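# Stand the loose table plate upright in the dish rack

## Task

Pick up the plate that is lying flat on the table and set it standing upright in an unoccupied slot of the dish rack. The rack is loose, not anchored: when you finish it must rest on all four of its feet, and any plates already in it must still be upright in their slots. Your plate must be at rest, not still moving, and must stay up without the robot supporting it. Release it and back the grippers away before ending.

## Robot and tools

Robot: two arms, left_arm and right_arm, each with a two-finger gripper. The names are labels only; left_arm sits on the +y side of the scene. The arm bases may be tilted, and any mounting plates plus the metal frame behind the arms are fixed obstacles.

Frame: one scene frame for everything. Origin on the table surface midway between the arms, +x out across the table, +z up, +y toward left_arm. Positions are in metres; orientations are quaternions written w first (qw, qx, qy, qz). On a gripper, the fingers extend along its own +z axis and close along its own y axis. The reported end-effector position is the point between the finger pads, roughly 1 cm short of the tips, and it can be a little off, especially at long reach.

The row format (used by every motion tool): 16 numbers, always covering both arms even if one is idle. First left_arm: x, y, z, qw, qx, qy, qz, opening; then the same eight for right_arm. x, y, z and the quaternion are an absolute target pose in the scene frame, not an offset. Opening runs from -1 (closed) to +1 (fully open, 0.094 m).

execute_actions(actions): a list of actions, each a list of up to 15 rows; each row is applied for one 1/30 s control step, and a short action repeats its last row to fill 15 steps. An empty list just returns the current state and images. Each action's target must lie within 0.6 m of that gripper's current position along every one of the gripper's own axes, or the action is rejected for both arms; if the first action fails this or anything is malformed, nothing runs.

move(target, speed, blocking): target is a single 16-number row as above (absolute poses). Each gripper travels in a straight line to its pose, both finishing together, over 0.5 to 10 s; longer paths get cut off at 10 s. speed is the path top speed in m/s, 0.002 to 0.5 (default 0.25); rotation is capped at twice that in rad/s. Openings are applied at the start. Paths do not avoid obstacles or the other arm, and grippers can lag, wander, or overshoot the speed near full arm extension. blocking=false returns after 0.5 s while the arm keeps going; until a result shows the move ended, other moves and execute_actions are refused, so use wait or stop.

wait(seconds): 0 to 10; lets time pass with the last commands held; returns early if a running move finishes.
stop(): brakes a running move; needs some stopping distance, more when fast. Fingers are not stopped.
zoom_image(camera, region): camera is cam_high, cam_low, cam_left_wrist or cam_right_wrist; region [x0, y0, x1, y1] in that camera's pixels, top-left origin, at most 504x504.
finished_scene(scene): ends the current scene (give its number) once the robot has held its last command; irreversible.

Results: a state line with each gripper's position and quaternion, camera images (cam_high 672x504, cam_low 672x504, wrist cameras 616x616 fisheye), joint positions (the last value per arm is measured finger opening in metres), grip_measured (opening on the command scale, each gripper off by up to about 1 mm), and Hand target lines (the pose the controller is currently driving toward). A move adds a 'move:' line: done, off_target (not close to its pose), moving, held (a check blocked the final step) or fault, plus limits such as paced (the sent pose was clipped) or held (steps were blocked; the arm may then jump faster than speed), and each gripper's remaining distance. If only one arm is named, the other finished fine. 'pose unreachable' means the clearance check altered or blocked that arm's command. FAULT lines mean an arm was stopped.

Controller behaviour: each step the commanded pose is limited to 70 mm and 16 degrees from the measured pose, then damped inverse kinematics chases it, favouring position over orientation. So large jumps take several actions, and after an action an arm only continues to its last clipped pose; resend the remainder. Friction may leave the gripper up to about 31 mm short, and tiny commands may not move it. Elbows never fully straighten. Joint ranges (rad), base to gripper: waist -2.618 to 3.054, shoulder 0 to 3.142, elbow 0 to 3.142, wrist pitch -1.571 to 1.571, wrist yaw -1.571 to 1.571, wrist roll -2.094 to 2.094.

Holding orientation: repeat the same quaternion in every row rather than copying the slightly drifted one from the latest result. For an idle arm, resend its whole last reported pose and intended opening every call.

Gripping: to hold something, command an opening below grip_measured; about 0.03 lower is a firm grip, less is gentler. Finger force tops out near 50 to 62 N per pad, lower on thin parts (under about 2 mm), and can spike briefly on first contact.

Cautions: do not drop the plate, slam it, or shove the loose rack hard; do not knock anything off the table; keep the arms from colliding or pushing on each other. Faster contact and targets set further past a contact press harder. An arm blocked by an object keeps pushing until given a new command. Loose objects may get an occasional small external nudge. Holding loads heats motors: MOTOR HOT warns at 75 °C, at 90 °C that arm is halted for 10 s, and at 100 °C the arm goes limp and drops. Calibration data per camera (intrinsics K, distortion, world-to-camera transform) is provided and may be slightly off.

Each tool is called after "Emit:" by a JSON object that holds its "api" and its "payload".

## Session

Emit:
{"api": "execute_actions", "payload": {"actions": []}}

Scene clock: 0.00 s.
left_arm: end_effector_position=(+0.2113, +0.5315, +0.1451) grip_measured=+1.000 end_effector_quat_wxyz=(+0.185, +0.960, -0.207, -0.035) | right_arm: end_effector_position=(+0.3527, -0.4054, +0.2235) grip_measured=+1.000 end_effector_quat_wxyz=(-0.119, +0.792, +0.570, +0.183)
Joint positions: left_arm=[ 1.236  1.988  1.616 -1.5    0.084 -1.609  0.094] | right_arm=[-0.557  1.717  1.584 -1.371 -0.434  1.461  0.094]
Joint velocities: left_arm=[-0.007  0.007 -0.017  0.051 -0.022 -0.051  0.   ] | right_arm=[-0.022  0.002 -0.002 -0.007  0.051  0.066  0.   ]
Motor temperatures (°C, as the motors report them): left_arm=[24 23 22 24 23 25] | right_arm=[24 23 24 24 23 25]
Hand target (left_arm): +0.211, +0.532, +0.145; +0.185, +0.960, -0.207, -0.035
Hand target (right_arm): +0.353, -0.405, +0.224; -0.119, +0.792, +0.570, +0.183

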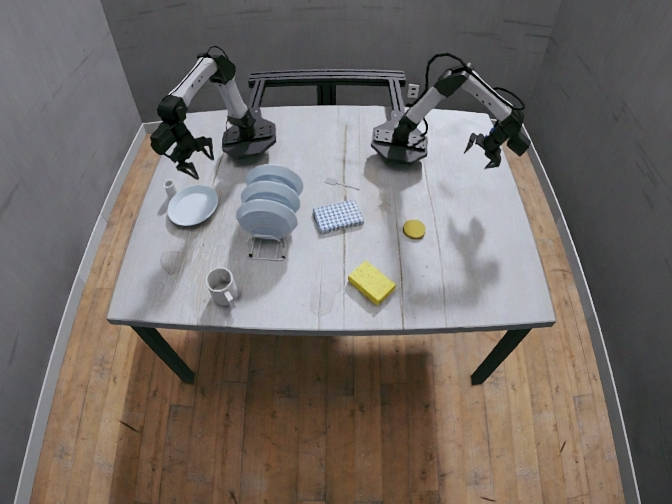

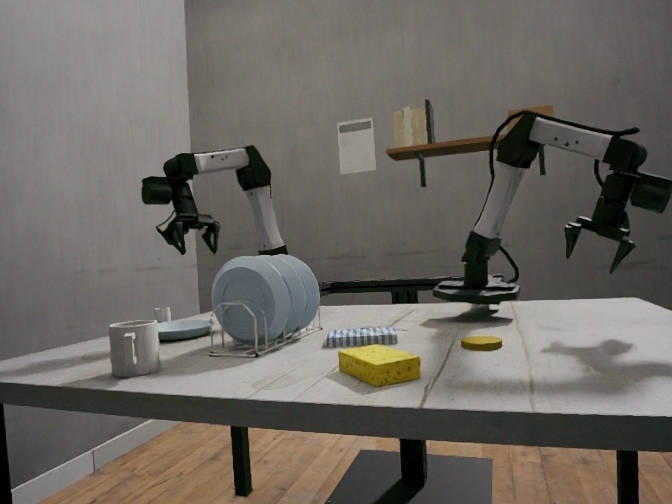

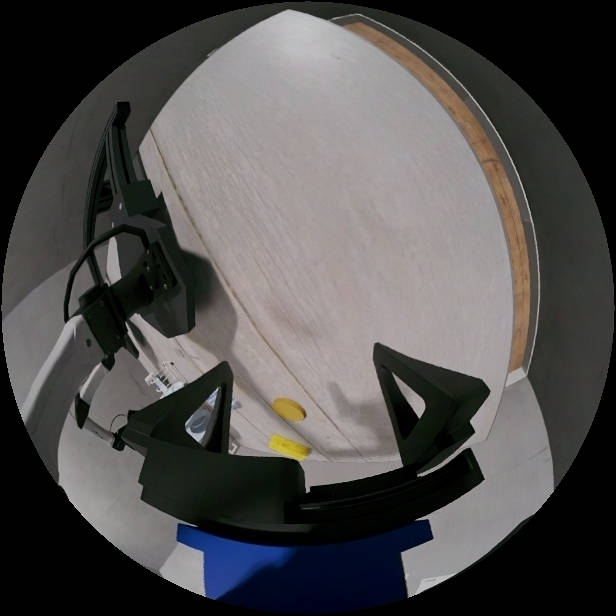

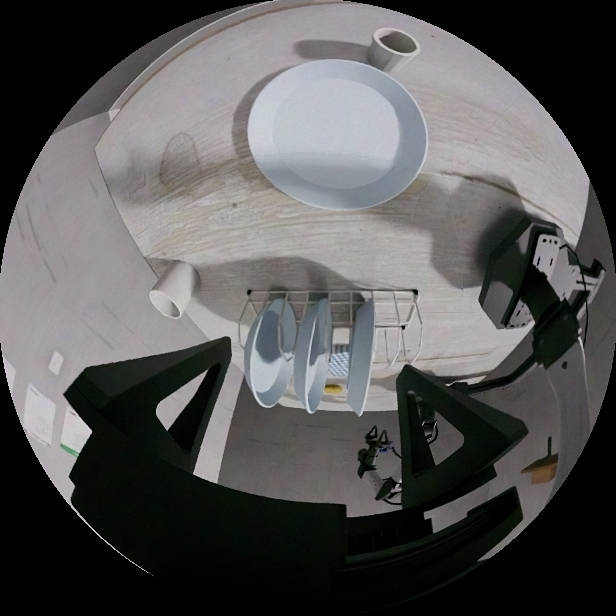

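Emit:
{"api": "zoom_image", "payload": {"camera": "cam_high", "region": [140, 120, 340, 320]}}

Emit:
{"api": "zoom_image", "payload": {"camera": "cam_low", "region": [100, 230, 340, 390]}}

Emit:
{"api": "zoom_image", "payload": {"camera": "cam_right_wrist", "region": [200, 250, 460, 430]}}

Region (140, 120, 340, 320) of cam_high's 672x504 image, scaled by 2.520, with more detail than that image has.

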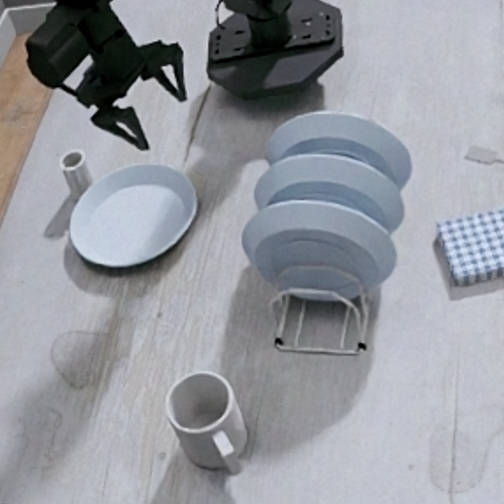

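Region (100, 230, 340, 390) of cam_low's 672x504 image, scaled by 2.100, with more detail than that image has.

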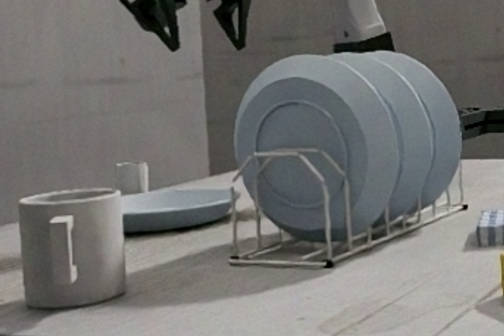

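Region (200, 250, 460, 430) of cam_right_wrist's 616x616 image, scaled by 1.938, with more detail than that image has; it fills the top 349 rows of this view, and the rest is white.

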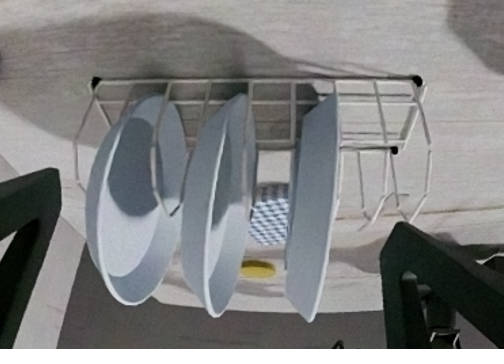

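Emit:
{"api": "zoom_image", "payload": {"camera": "cam_low", "region": [140, 290, 240, 360]}}

Emit:
{"api": "zoom_image", "payload": {"camera": "cam_low", "region": [200, 245, 330, 365]}}

Region (140, 290, 240, 360) of cam_low's 672x504 image, scaled by 5.040, with more detail than that image has; it fills the top 353 rows of this view, and the rest is white.

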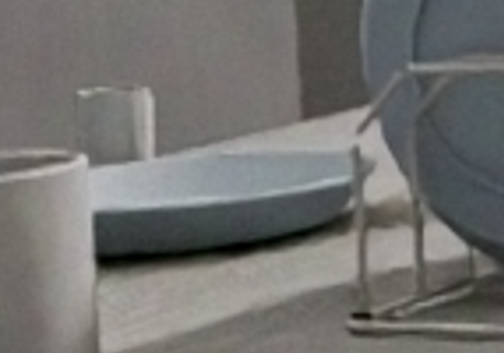

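Region (200, 245, 330, 365) of cam_low's 672x504 image, scaled by 3.877, with more detail than that image has; it fills the top 465 rows of this view, and the rest is white.

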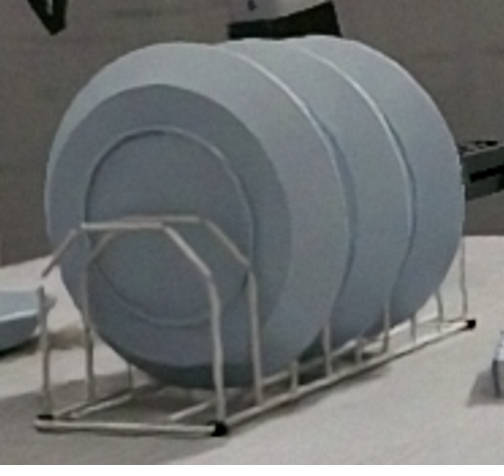

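Emit:
{"api": "move", "payload": {"target": [0.2113,0.5315,0.1451,0.185,0.960,-0.207,-0.035,1,0.204,-0.458,0.065,0.3135,0.7568,0.5300,0.2195,-0.3], "speed": 0.3}}

Scene clock: 58.27 s.
left_arm: end_effector_position=(+0.2113, +0.5315, +0.1451) grip_measured=+1.000 end_effector_quat_wxyz=(+0.185, +0.960, -0.207, -0.035) | right_arm: end_effector_position=(+0.2053, -0.4599, +0.0760) grip_measured=-0.297 end_effector_quat_wxyz=(+0.324, +0.751, +0.531, +0.220)
Joint positions: left_arm=[ 1.236  1.988  1.616 -1.5    0.084 -1.609  0.094] | right_arm=[-1.025  0.772  0.013  0.015 -0.404  1.188  0.033]
Joint velocities: left_arm=[ 0.002 -0.002  0.007  0.007 -0.022 -0.022  0.   ] | right_arm=[ 0.012  0.012  0.002  0.037 -0.007  0.007  0.001]
Motor temperatures (°C, as the motors report them): left_arm=[24 34 25 24 23 25] | right_arm=[24 31 28 24 23 25]
Hand target (left_arm): +0.211, +0.531, +0.145; +0.185, +0.960, -0.207, -0.035
Hand target (right_arm): +0.201, -0.455, +0.068; +0.314, +0.754, +0.532, +0.221
Off the commanded pose (left_arm): 0.000 m, 0 deg.
Off the commanded pose (right_arm): 0.011 m, 1 deg.
move: off_target (right_arm)
camera_calibration (this result's frames):
cam_right_wrist: T_world_to_cam=[[-0.662976, 0.0392825, -0.747609, 0.214713], [-0.104497, 0.983991, 0.14437, 0.492306], [0.741312, 0.173837, -0.648257, 0.0707974], [0, 0, 0, 1]] pos_world=[0.141311, -0.505166, 0.135342]

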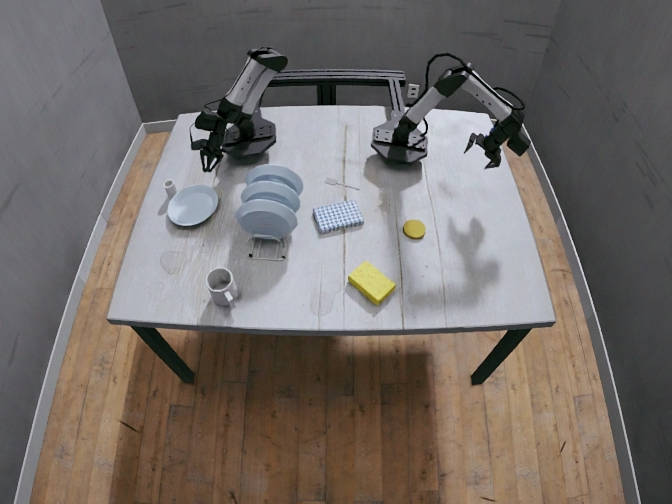

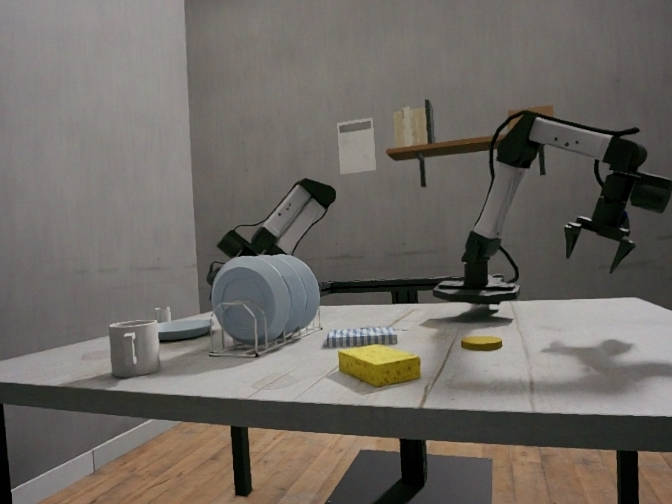

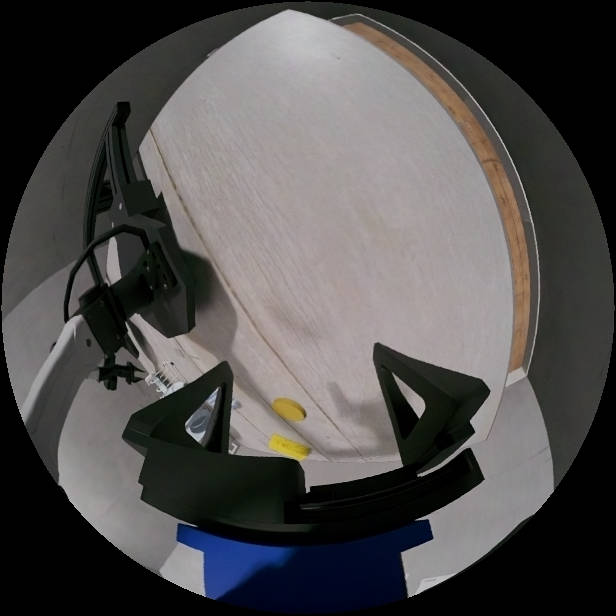

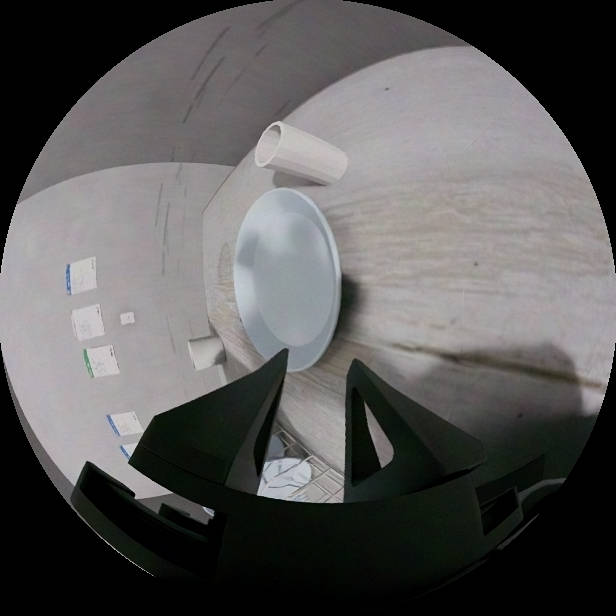

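Emit:
{"api": "move", "payload": {"target": [0.2113,0.5315,0.1451,0.185,0.960,-0.207,-0.035,1,0.2285,-0.462,0.034,0.3135,0.7568,0.5300,0.2195,-0.45], "speed": 0.1}}

Scene clock: 68.03 s.
left_arm: end_effector_position=(+0.2113, +0.5315, +0.1451) grip_measured=+1.000 end_effector_quat_wxyz=(+0.185, +0.960, -0.207, -0.035) | right_arm: end_effector_position=(+0.2339, -0.4682, +0.0419) grip_measured=-0.447 end_effector_quat_wxyz=(+0.316, +0.752, +0.534, +0.220)
Joint positions: left_arm=[ 1.236  1.988  1.616 -1.5    0.084 -1.609  0.094] | right_arm=[-0.893  1.423  0.013  0.682 -0.311  1.277  0.026]
Joint velocities: left_arm=[-0.007 -0.017  0.007  0.007 -0.007 -0.007  0.   ] | right_arm=[-0.017 -0.007 -0.002 -0.051 -0.051  0.007 -0.001]
Motor temperatures (°C, as the motors report them): left_arm=[24 35 26 24 23 25] | right_arm=[24 29 28 26 23 25]
Hand target (left_arm): +0.211, +0.531, +0.145; +0.185, +0.960, -0.207, -0.035
Hand target (right_arm): +0.227, -0.461, +0.035; +0.305, +0.759, +0.533, +0.217
Off the commanded pose (left_arm): 0.000 m, 0 deg.
Off the commanded pose (right_arm): 0.011 m, 1 deg.
joint sent to its limit (right arm) — the command would take joint 3 (elbow) past its lower limit, so that joint was sent only as far as its limit.
move: off_target (right_arm)
camera_calibration (this result's frames):
cam_right_wrist: T_world_to_cam=[[-0.671184, 0.0434199, -0.740018, 0.212039], [-0.109455, 0.981536, 0.156865, 0.507835], [0.733166, 0.186284, -0.654039, 0.0369057], [0, 0, 0, 1]] pos_world=[0.170844, -0.51454, 0.101389]

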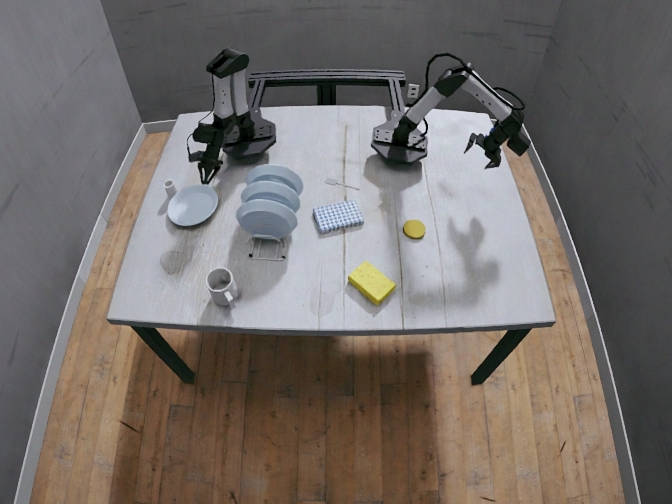

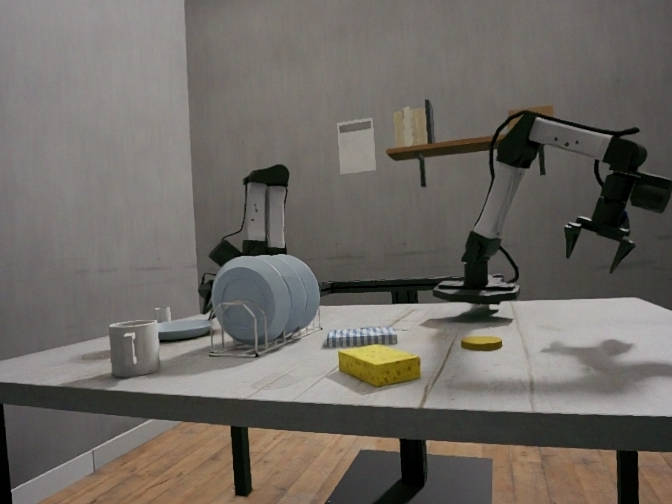

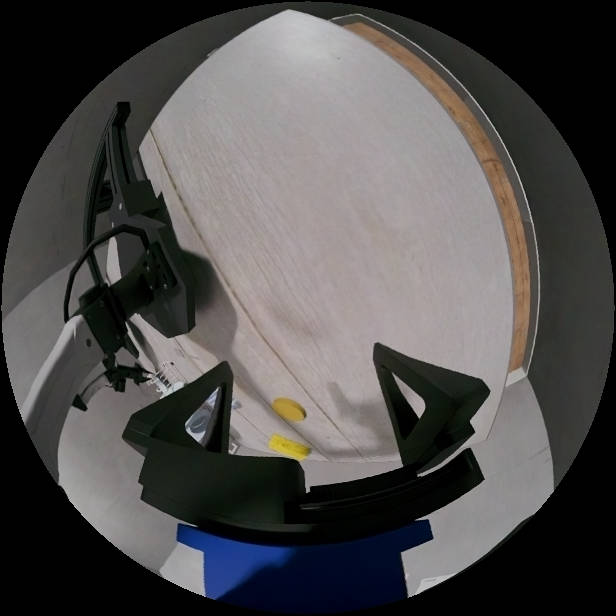

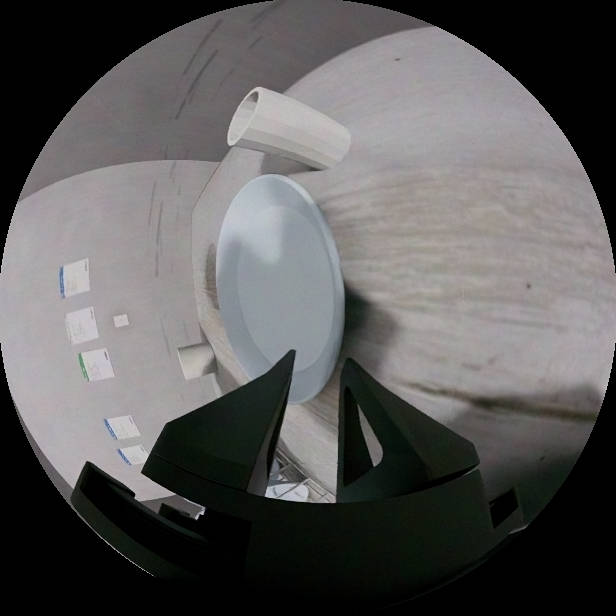

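Emit:
{"api": "move", "payload": {"target": [0.2113,0.5315,0.1451,0.185,0.960,-0.207,-0.035,1,0.218,-0.50,0.040,0.2706,0.6533,0.6533,0.2706,-0.45], "speed": 0.15}}

Scene clock: 75.10 s.
left_arm: end_effector_position=(+0.2113, +0.5315, +0.1451) grip_measured=+1.000 end_effector_quat_wxyz=(+0.185, +0.960, -0.207, -0.035) | right_arm: end_effector_position=(+0.2174, -0.4942, +0.0389) grip_measured=-0.447 end_effector_quat_wxyz=(+0.271, +0.655, +0.651, +0.271)
Joint positions: left_arm=[ 1.236  1.988  1.616 -1.5    0.084 -1.609  0.094] | right_arm=[-1.265  1.567  0.262  0.235 -0.746  0.623  0.026]
Joint velocities: left_arm=[ 0.007 -0.017 -0.022 -0.007 -0.007 -0.066  0.   ] | right_arm=[ 0.002 -0.012  0.017 -0.037  0.022 -0.066 -0.001]
Motor temperatures (°C, as the motors report them): left_arm=[24 36 26 24 23 25] | right_arm=[24 28 27 27 23 25]
Hand target (left_arm): +0.211, +0.531, +0.145; +0.185, +0.960, -0.207, -0.035
Hand target (right_arm): +0.219, -0.500, +0.040; +0.273, +0.654, +0.651, +0.273
Off the commanded pose (left_arm): 0.000 m, 0 deg.
Off the commanded pose (right_arm): 0.006 m, 0 deg.
move: done
camera_calibration (this result's frames):
cam_right_wrist: T_world_to_cam=[[-0.652551, -0.171497, -0.738083, 0.0895113], [-0.422746, 0.890769, 0.166783, 0.554929], [0.628859, 0.420856, -0.653771, 0.190446], [0, 0, 0, 1]] pos_world=[0.173241, -0.559113, 0.0980225]

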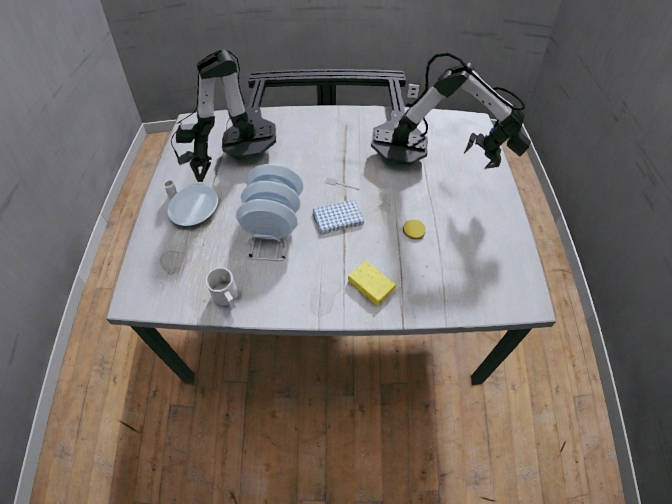

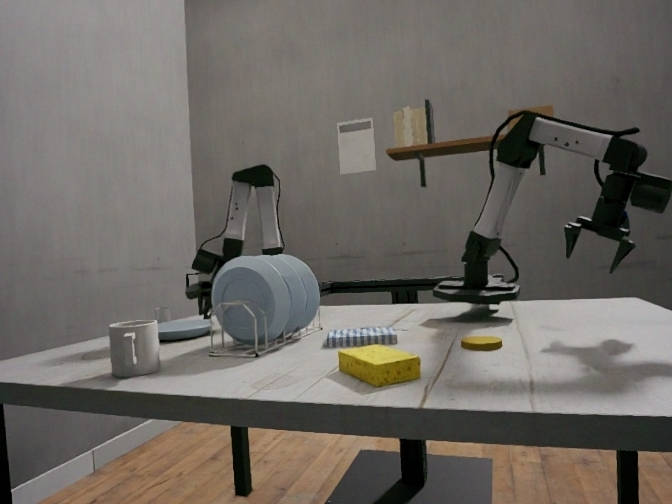

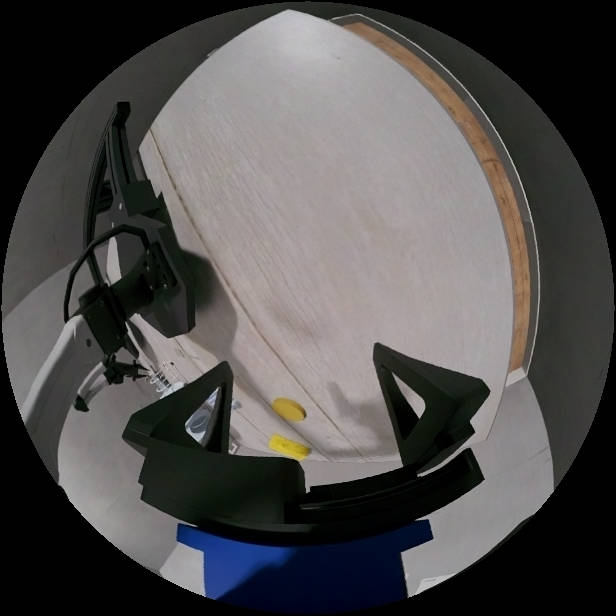

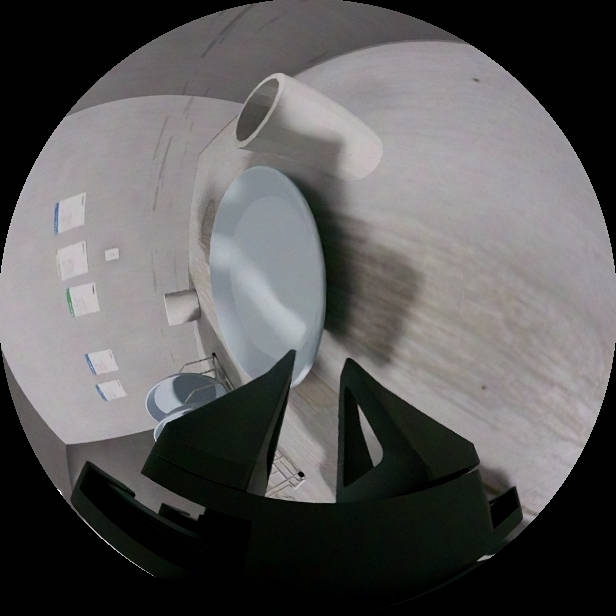

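Emit:
{"api": "move", "payload": {"target": [0.2113,0.5315,0.1451,0.185,0.960,-0.207,-0.035,1,0.242,-0.50,0.015,0.2706,0.6533,0.6533,0.2706,-0.45], "speed": 0.06}}

Scene clock: 78.23 s.
left_arm: end_effector_position=(+0.2113, +0.5315, +0.1451) grip_measured=+1.000 end_effector_quat_wxyz=(+0.185, +0.960, -0.207, -0.035) | right_arm: end_effector_position=(+0.2374, -0.4932, +0.0163) grip_measured=-0.448 end_effector_quat_wxyz=(+0.267, +0.652, +0.654, +0.276)
Joint positions: left_arm=[ 1.236  1.988  1.616 -1.5    0.084 -1.609  0.094] | right_arm=[-1.167  1.76   0.272  0.477 -0.707  0.723  0.026]
Joint velocities: left_arm=[-0.017 -0.017  0.007  0.037 -0.022 -0.022  0.   ] | right_arm=[ 0.007 -0.007 -0.012  0.051  0.007 -0.051 -0.   ]
Motor temperatures (°C, as the motors report them): left_arm=[24 36 26 24 23 25] | right_arm=[24 28 27 27 23 25]
Hand target (left_arm): +0.211, +0.531, +0.145; +0.185, +0.960, -0.207, -0.035
Hand target (right_arm): +0.241, -0.499, +0.015; +0.270, +0.653, +0.654, +0.270
Off the commanded pose (left_arm): 0.000 m, 0 deg.
Off the commanded pose (right_arm): 0.008 m, 1 deg.
move: done
camera_calibration (this result's frames):
cam_right_wrist: T_world_to_cam=[[-0.649424, -0.172777, -0.740538, 0.0846797], [-0.434204, 0.883733, 0.174595, 0.565371], [0.624271, 0.434931, -0.648938, 0.170629], [0, 0, 0, 1]] pos_world=[0.193961, -0.559218, 0.0747257]

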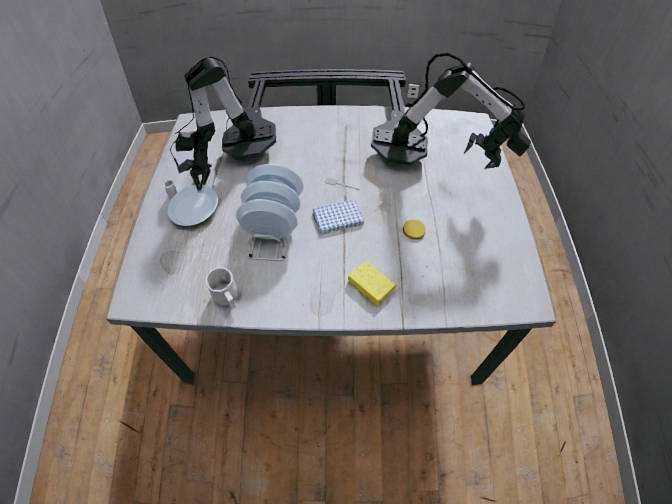

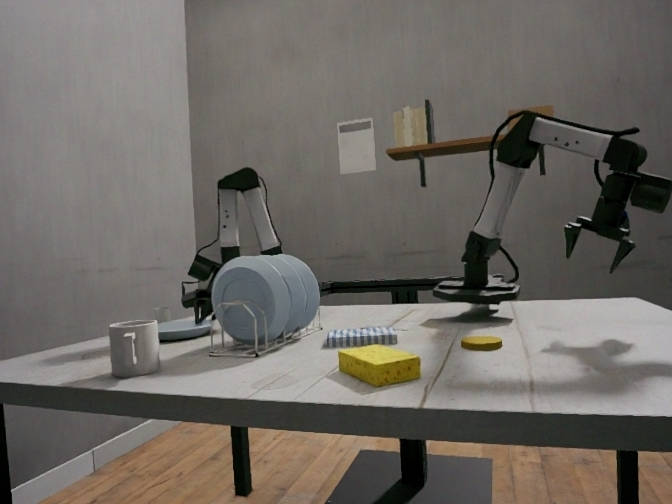

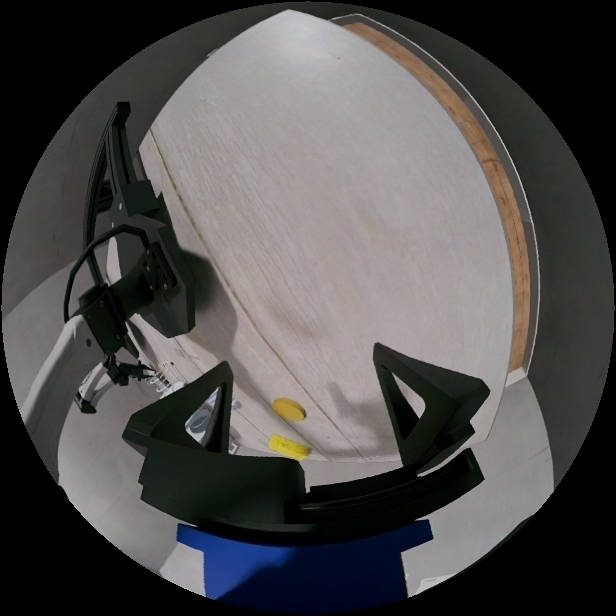

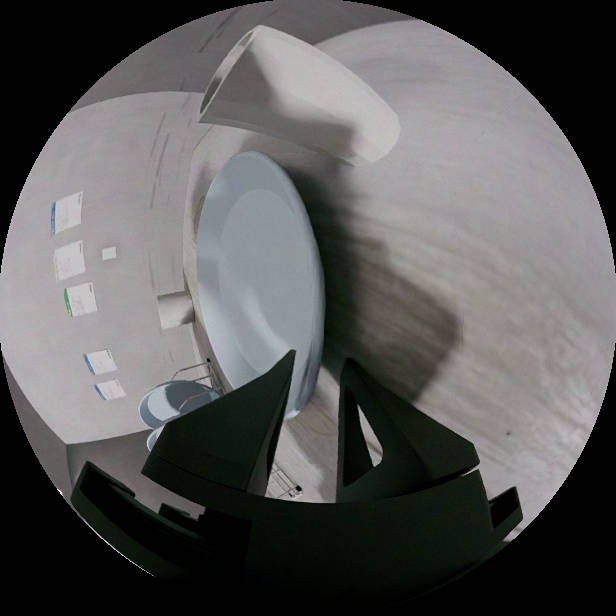

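Emit:
{"api": "move", "payload": {"target": [0.2113,0.5315,0.1451,0.185,0.960,-0.207,-0.035,1,0.248,-0.50,0.008,0.2706,0.6533,0.6533,0.2706,-0.68], "speed": 0.03}}

Emit:
{"api": "zoom_image", "payload": {"camera": "cam_right_wrist", "region": [230, 260, 410, 440]}}

Scene clock: 86.23 s.
left_arm: end_effector_position=(+0.2113, +0.5315, +0.1451) grip_measured=+1.000 end_effector_quat_wxyz=(+0.185, +0.960, -0.207, -0.035) | right_arm: end_effector_position=(+0.2461, -0.4950, +0.0123) grip_measured=-0.678 end_effector_quat_wxyz=(+0.274, +0.648, +0.654, +0.279)
Joint positions: left_arm=[ 1.236  1.988  1.616 -1.5    0.084 -1.609  0.094] | right_arm=[-1.139  1.817  0.281  0.562 -0.703  0.756  0.015]
Joint velocities: left_arm=[-0.007  0.002 -0.012 -0.066 -0.037  0.022  0.   ] | right_arm=[-0.002 -0.007 -0.002 -0.051  0.007  0.007  0.   ]
Motor temperatures (°C, as the motors report them): left_arm=[24 36 27 25 23 25] | right_arm=[24 28 27 27 23 25]
Hand target (left_arm): +0.211, +0.531, +0.145; +0.185, +0.960, -0.207, -0.035
Hand target (right_arm): +0.248, -0.500, +0.008; +0.270, +0.653, +0.653, +0.270
Off the commanded pose (left_arm): 0.000 m, 0 deg.
Off the commanded pose (right_arm): 0.007 m, 1 deg.
move: done
camera_calibration (this result's frames):
cam_right_wrist: T_world_to_cam=[[-0.636411, -0.181389, -0.74972, 0.0797598], [-0.441001, 0.882999, 0.160716, 0.572918], [0.63285, 0.432909, -0.641943, 0.160151], [0, 0, 0, 1]] pos_world=[0.202066, -0.56075, 0.0705278]

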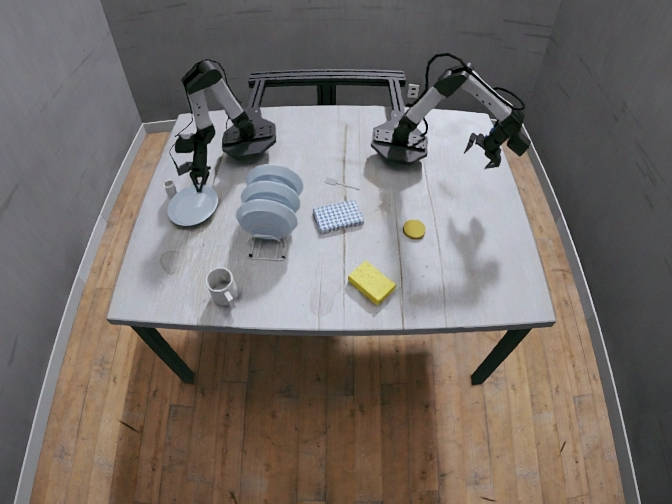

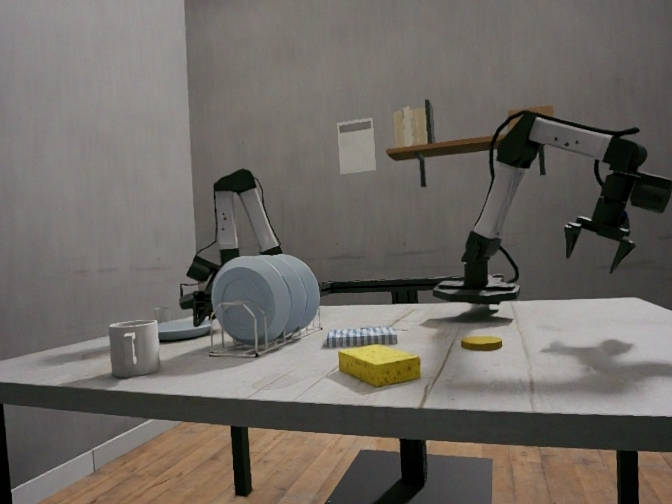

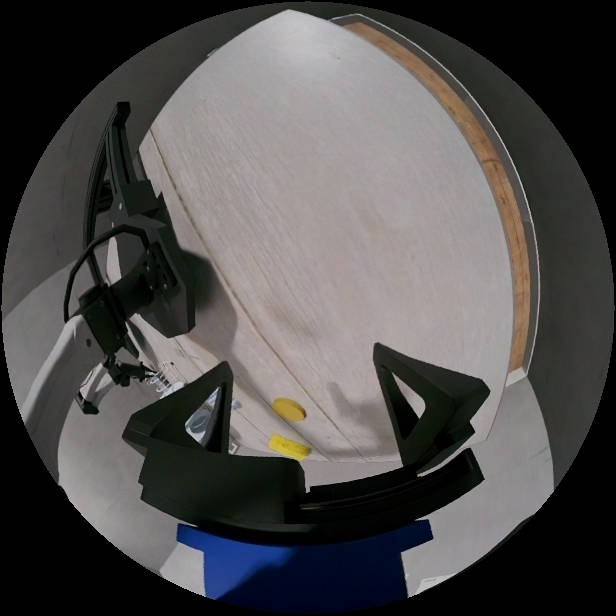

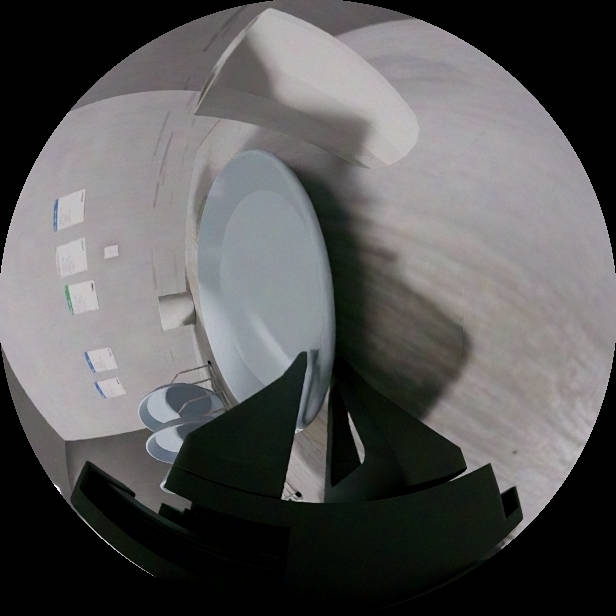

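Region (230, 260, 410, 440) of cam_right_wrist's 616x616 image, scaled by 2.800, with more detail than that image has.

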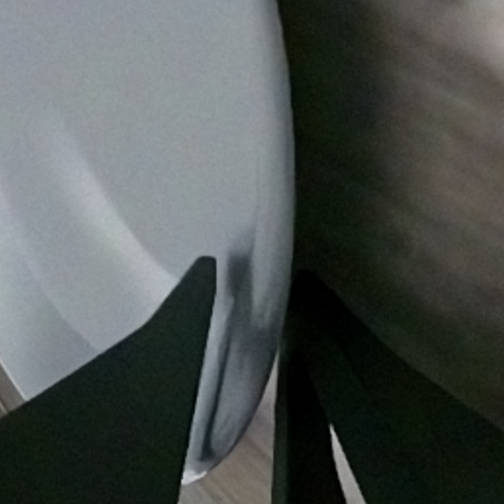

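Looks engaged. Close.

Emit:
{"api": "execute_actions", "payload": {"actions": [[[0.2113,0.5315,0.1451,0.185,0.960,-0.207,-0.035,1,0.247,-0.497,0.012,0.2706,0.6533,0.6533,0.2706,-1]],[[0.2113,0.5315,0.1451,0.185,0.960,-0.207,-0.035,1,0.247,-0.497,0.012,0.2706,0.6533,0.6533,0.2706,-1]]]}}

Scene clock: 88.20 s.
left_arm: end_effector_position=(+0.2113, +0.5315, +0.1451) grip_measured=+1.000 end_effector_quat_wxyz=(+0.185, +0.960, -0.207, -0.035) | right_arm: end_effector_position=(+0.2459, -0.4937, +0.0110) grip_measured=-0.917 end_effector_quat_wxyz=(+0.269, +0.653, +0.651, +0.279)
Joint positions: left_arm=[ 1.236  1.988  1.616 -1.5    0.084 -1.609  0.094] | right_arm=[-1.133  1.817  0.281  0.555 -0.695  0.77   0.004]
Joint velocities: left_arm=[-0.007  0.022  0.012 -0.022 -0.037  0.051  0.   ] | right_arm=[ 0.012  0.012 -0.002 -0.022  0.007  0.066 -0.001]
Motor temperatures (°C, as the motors report them): left_arm=[24 36 27 25 23 25] | right_arm=[24 28 27 27 23 25]
Hand target (left_arm): +0.211, +0.531, +0.145; +0.185, +0.960, -0.207, -0.035
Hand target (right_arm): +0.247, -0.497, +0.012; +0.271, +0.653, +0.653, +0.271
Off the commanded pose (left_arm): 0.000 m, 0 deg.
Off the commanded pose (right_arm): 0.004 m, 1 deg.
camera_calibration (this result's frames):
cam_right_wrist: T_world_to_cam=[[-0.644298, -0.168037, -0.746086, 0.0873922], [-0.43275, 0.884463, 0.174507, 0.570368], [0.630562, 0.435303, -0.642576, 0.160656], [0, 0, 0, 1]] pos_world=[0.20183, -0.559718, 0.0689023]

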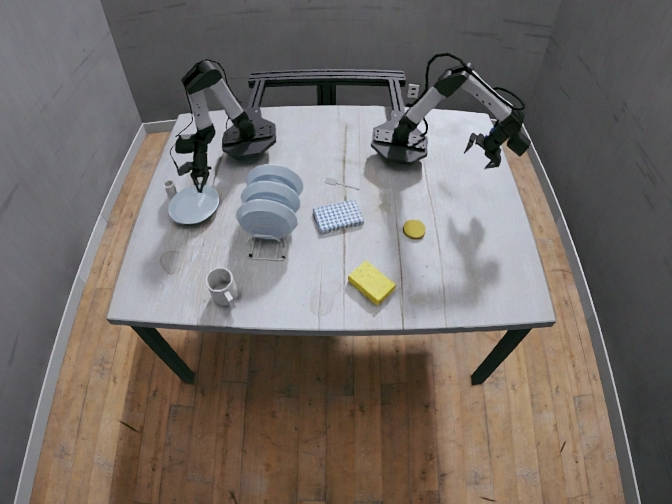

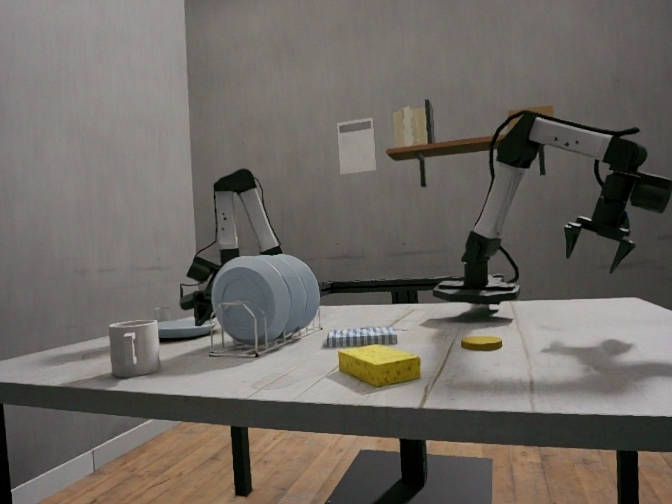

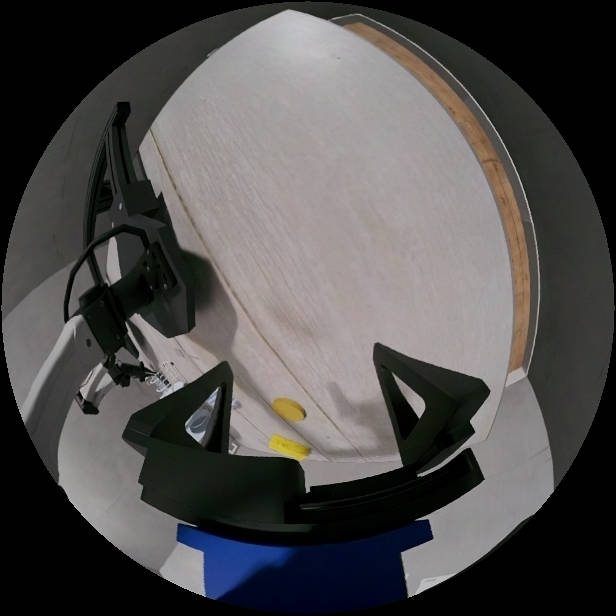

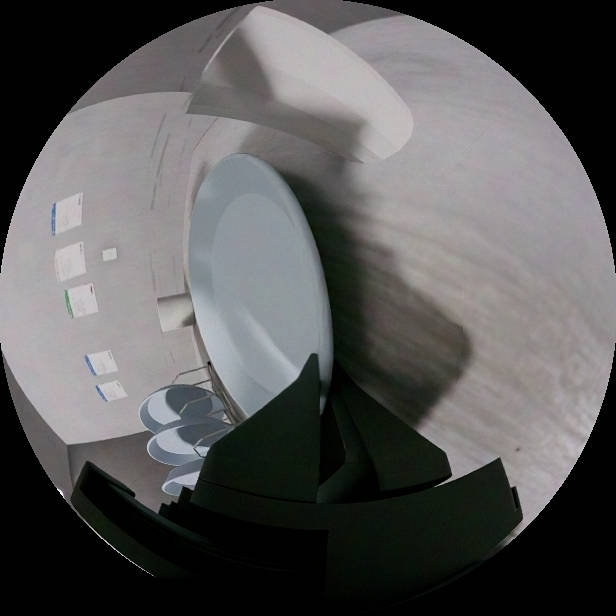

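Emit:
{"api": "move", "payload": {"target": [0.2113,0.5315,0.1451,0.185,0.960,-0.207,-0.035,1,0.29,-0.48,0.23,0,0.7071,0.7071,0,-1], "speed": 0.2}}

Scene clock: 114.53 s.
left_arm: end_effector_position=(+0.2113, +0.5315, +0.1451) grip_measured=+1.000 end_effector_quat_wxyz=(+0.185, +0.960, -0.207, -0.035) | right_arm: end_effector_position=(+0.2843, -0.4810, +0.2160) grip_measured=-0.917 end_effector_quat_wxyz=(-0.024, +0.708, +0.706, -0.007)
Joint positions: left_arm=[ 1.236  1.988  1.616 -1.5    0.084 -1.609  0.094] | right_arm=[-0.642  1.625  1.508 -1.409 -0.001  1.061  0.004]
Joint velocities: left_arm=[ 0.012 -0.012 -0.002  0.022 -0.051  0.022  0.   ] | right_arm=[-0.007  0.002 -0.022  0.022 -0.022 -0.037  0.   ]
Motor temperatures (°C, as the motors report them): left_arm=[24 37 27 25 23 25] | right_arm=[24 29 27 27 23 25]
Hand target (left_arm): +0.211, +0.531, +0.145; +0.185, +0.960, -0.207, -0.035
Hand target (right_arm): +0.293, -0.484, +0.226; -0.003, +0.709, +0.706, -0.001
Off the commanded pose (left_arm): 0.000 m, 0 deg.
Off the commanded pose (right_arm): 0.015 m, 3 deg.
move: off_target (right_arm)
camera_calibration (this result's frames):
cam_right_wrist: T_world_to_cam=[[-0.984644, -0.173356, -0.0205854, 0.204688], [-0.16408, 0.878736, 0.44822, 0.401787], [-0.0596123, 0.444715, -0.893686, 0.517601], [0, 0, 0, 1]] pos_world=[0.298325, -0.547765, 0.286697]

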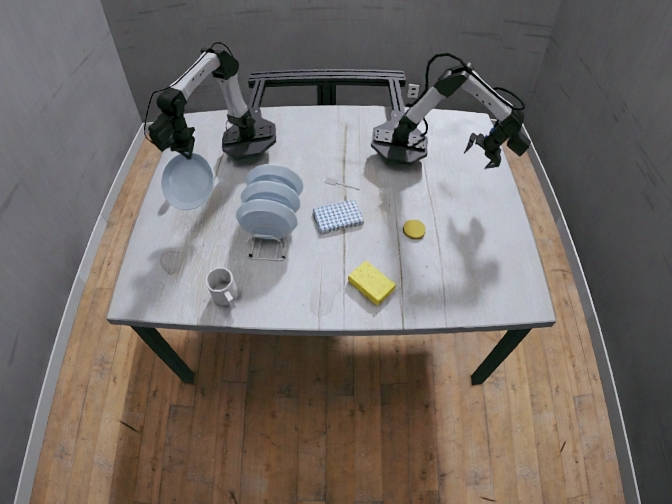

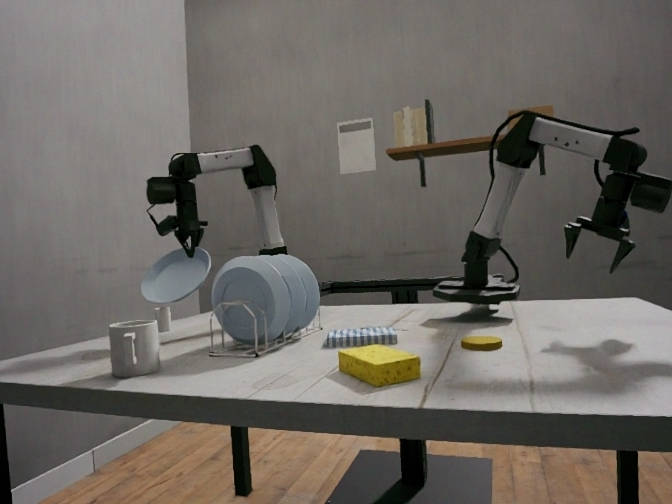

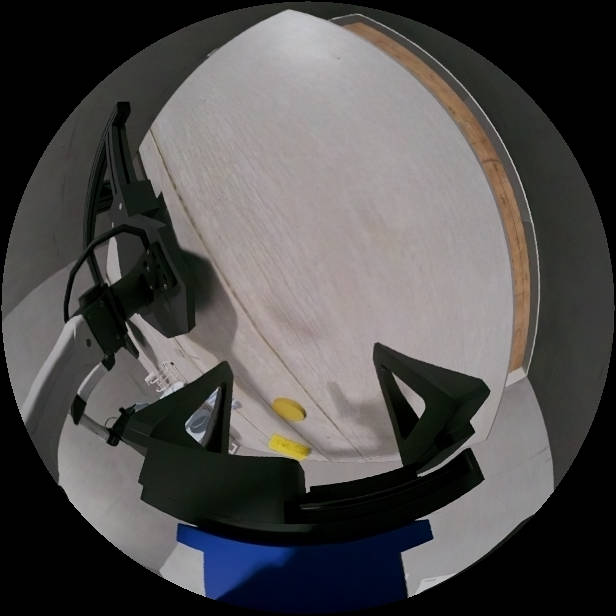

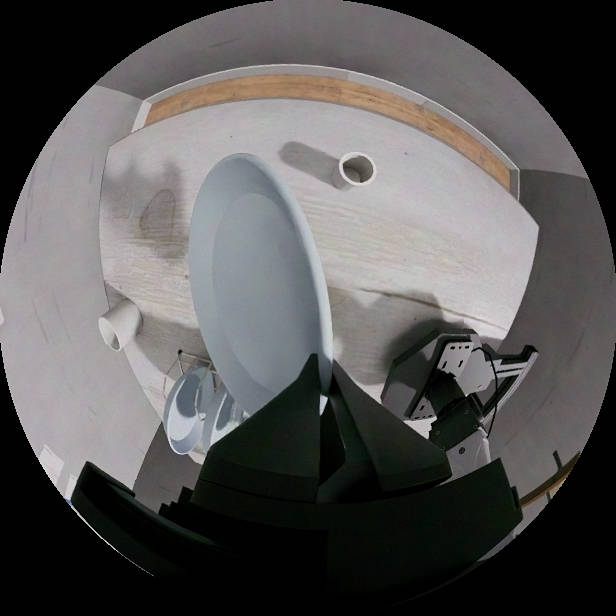

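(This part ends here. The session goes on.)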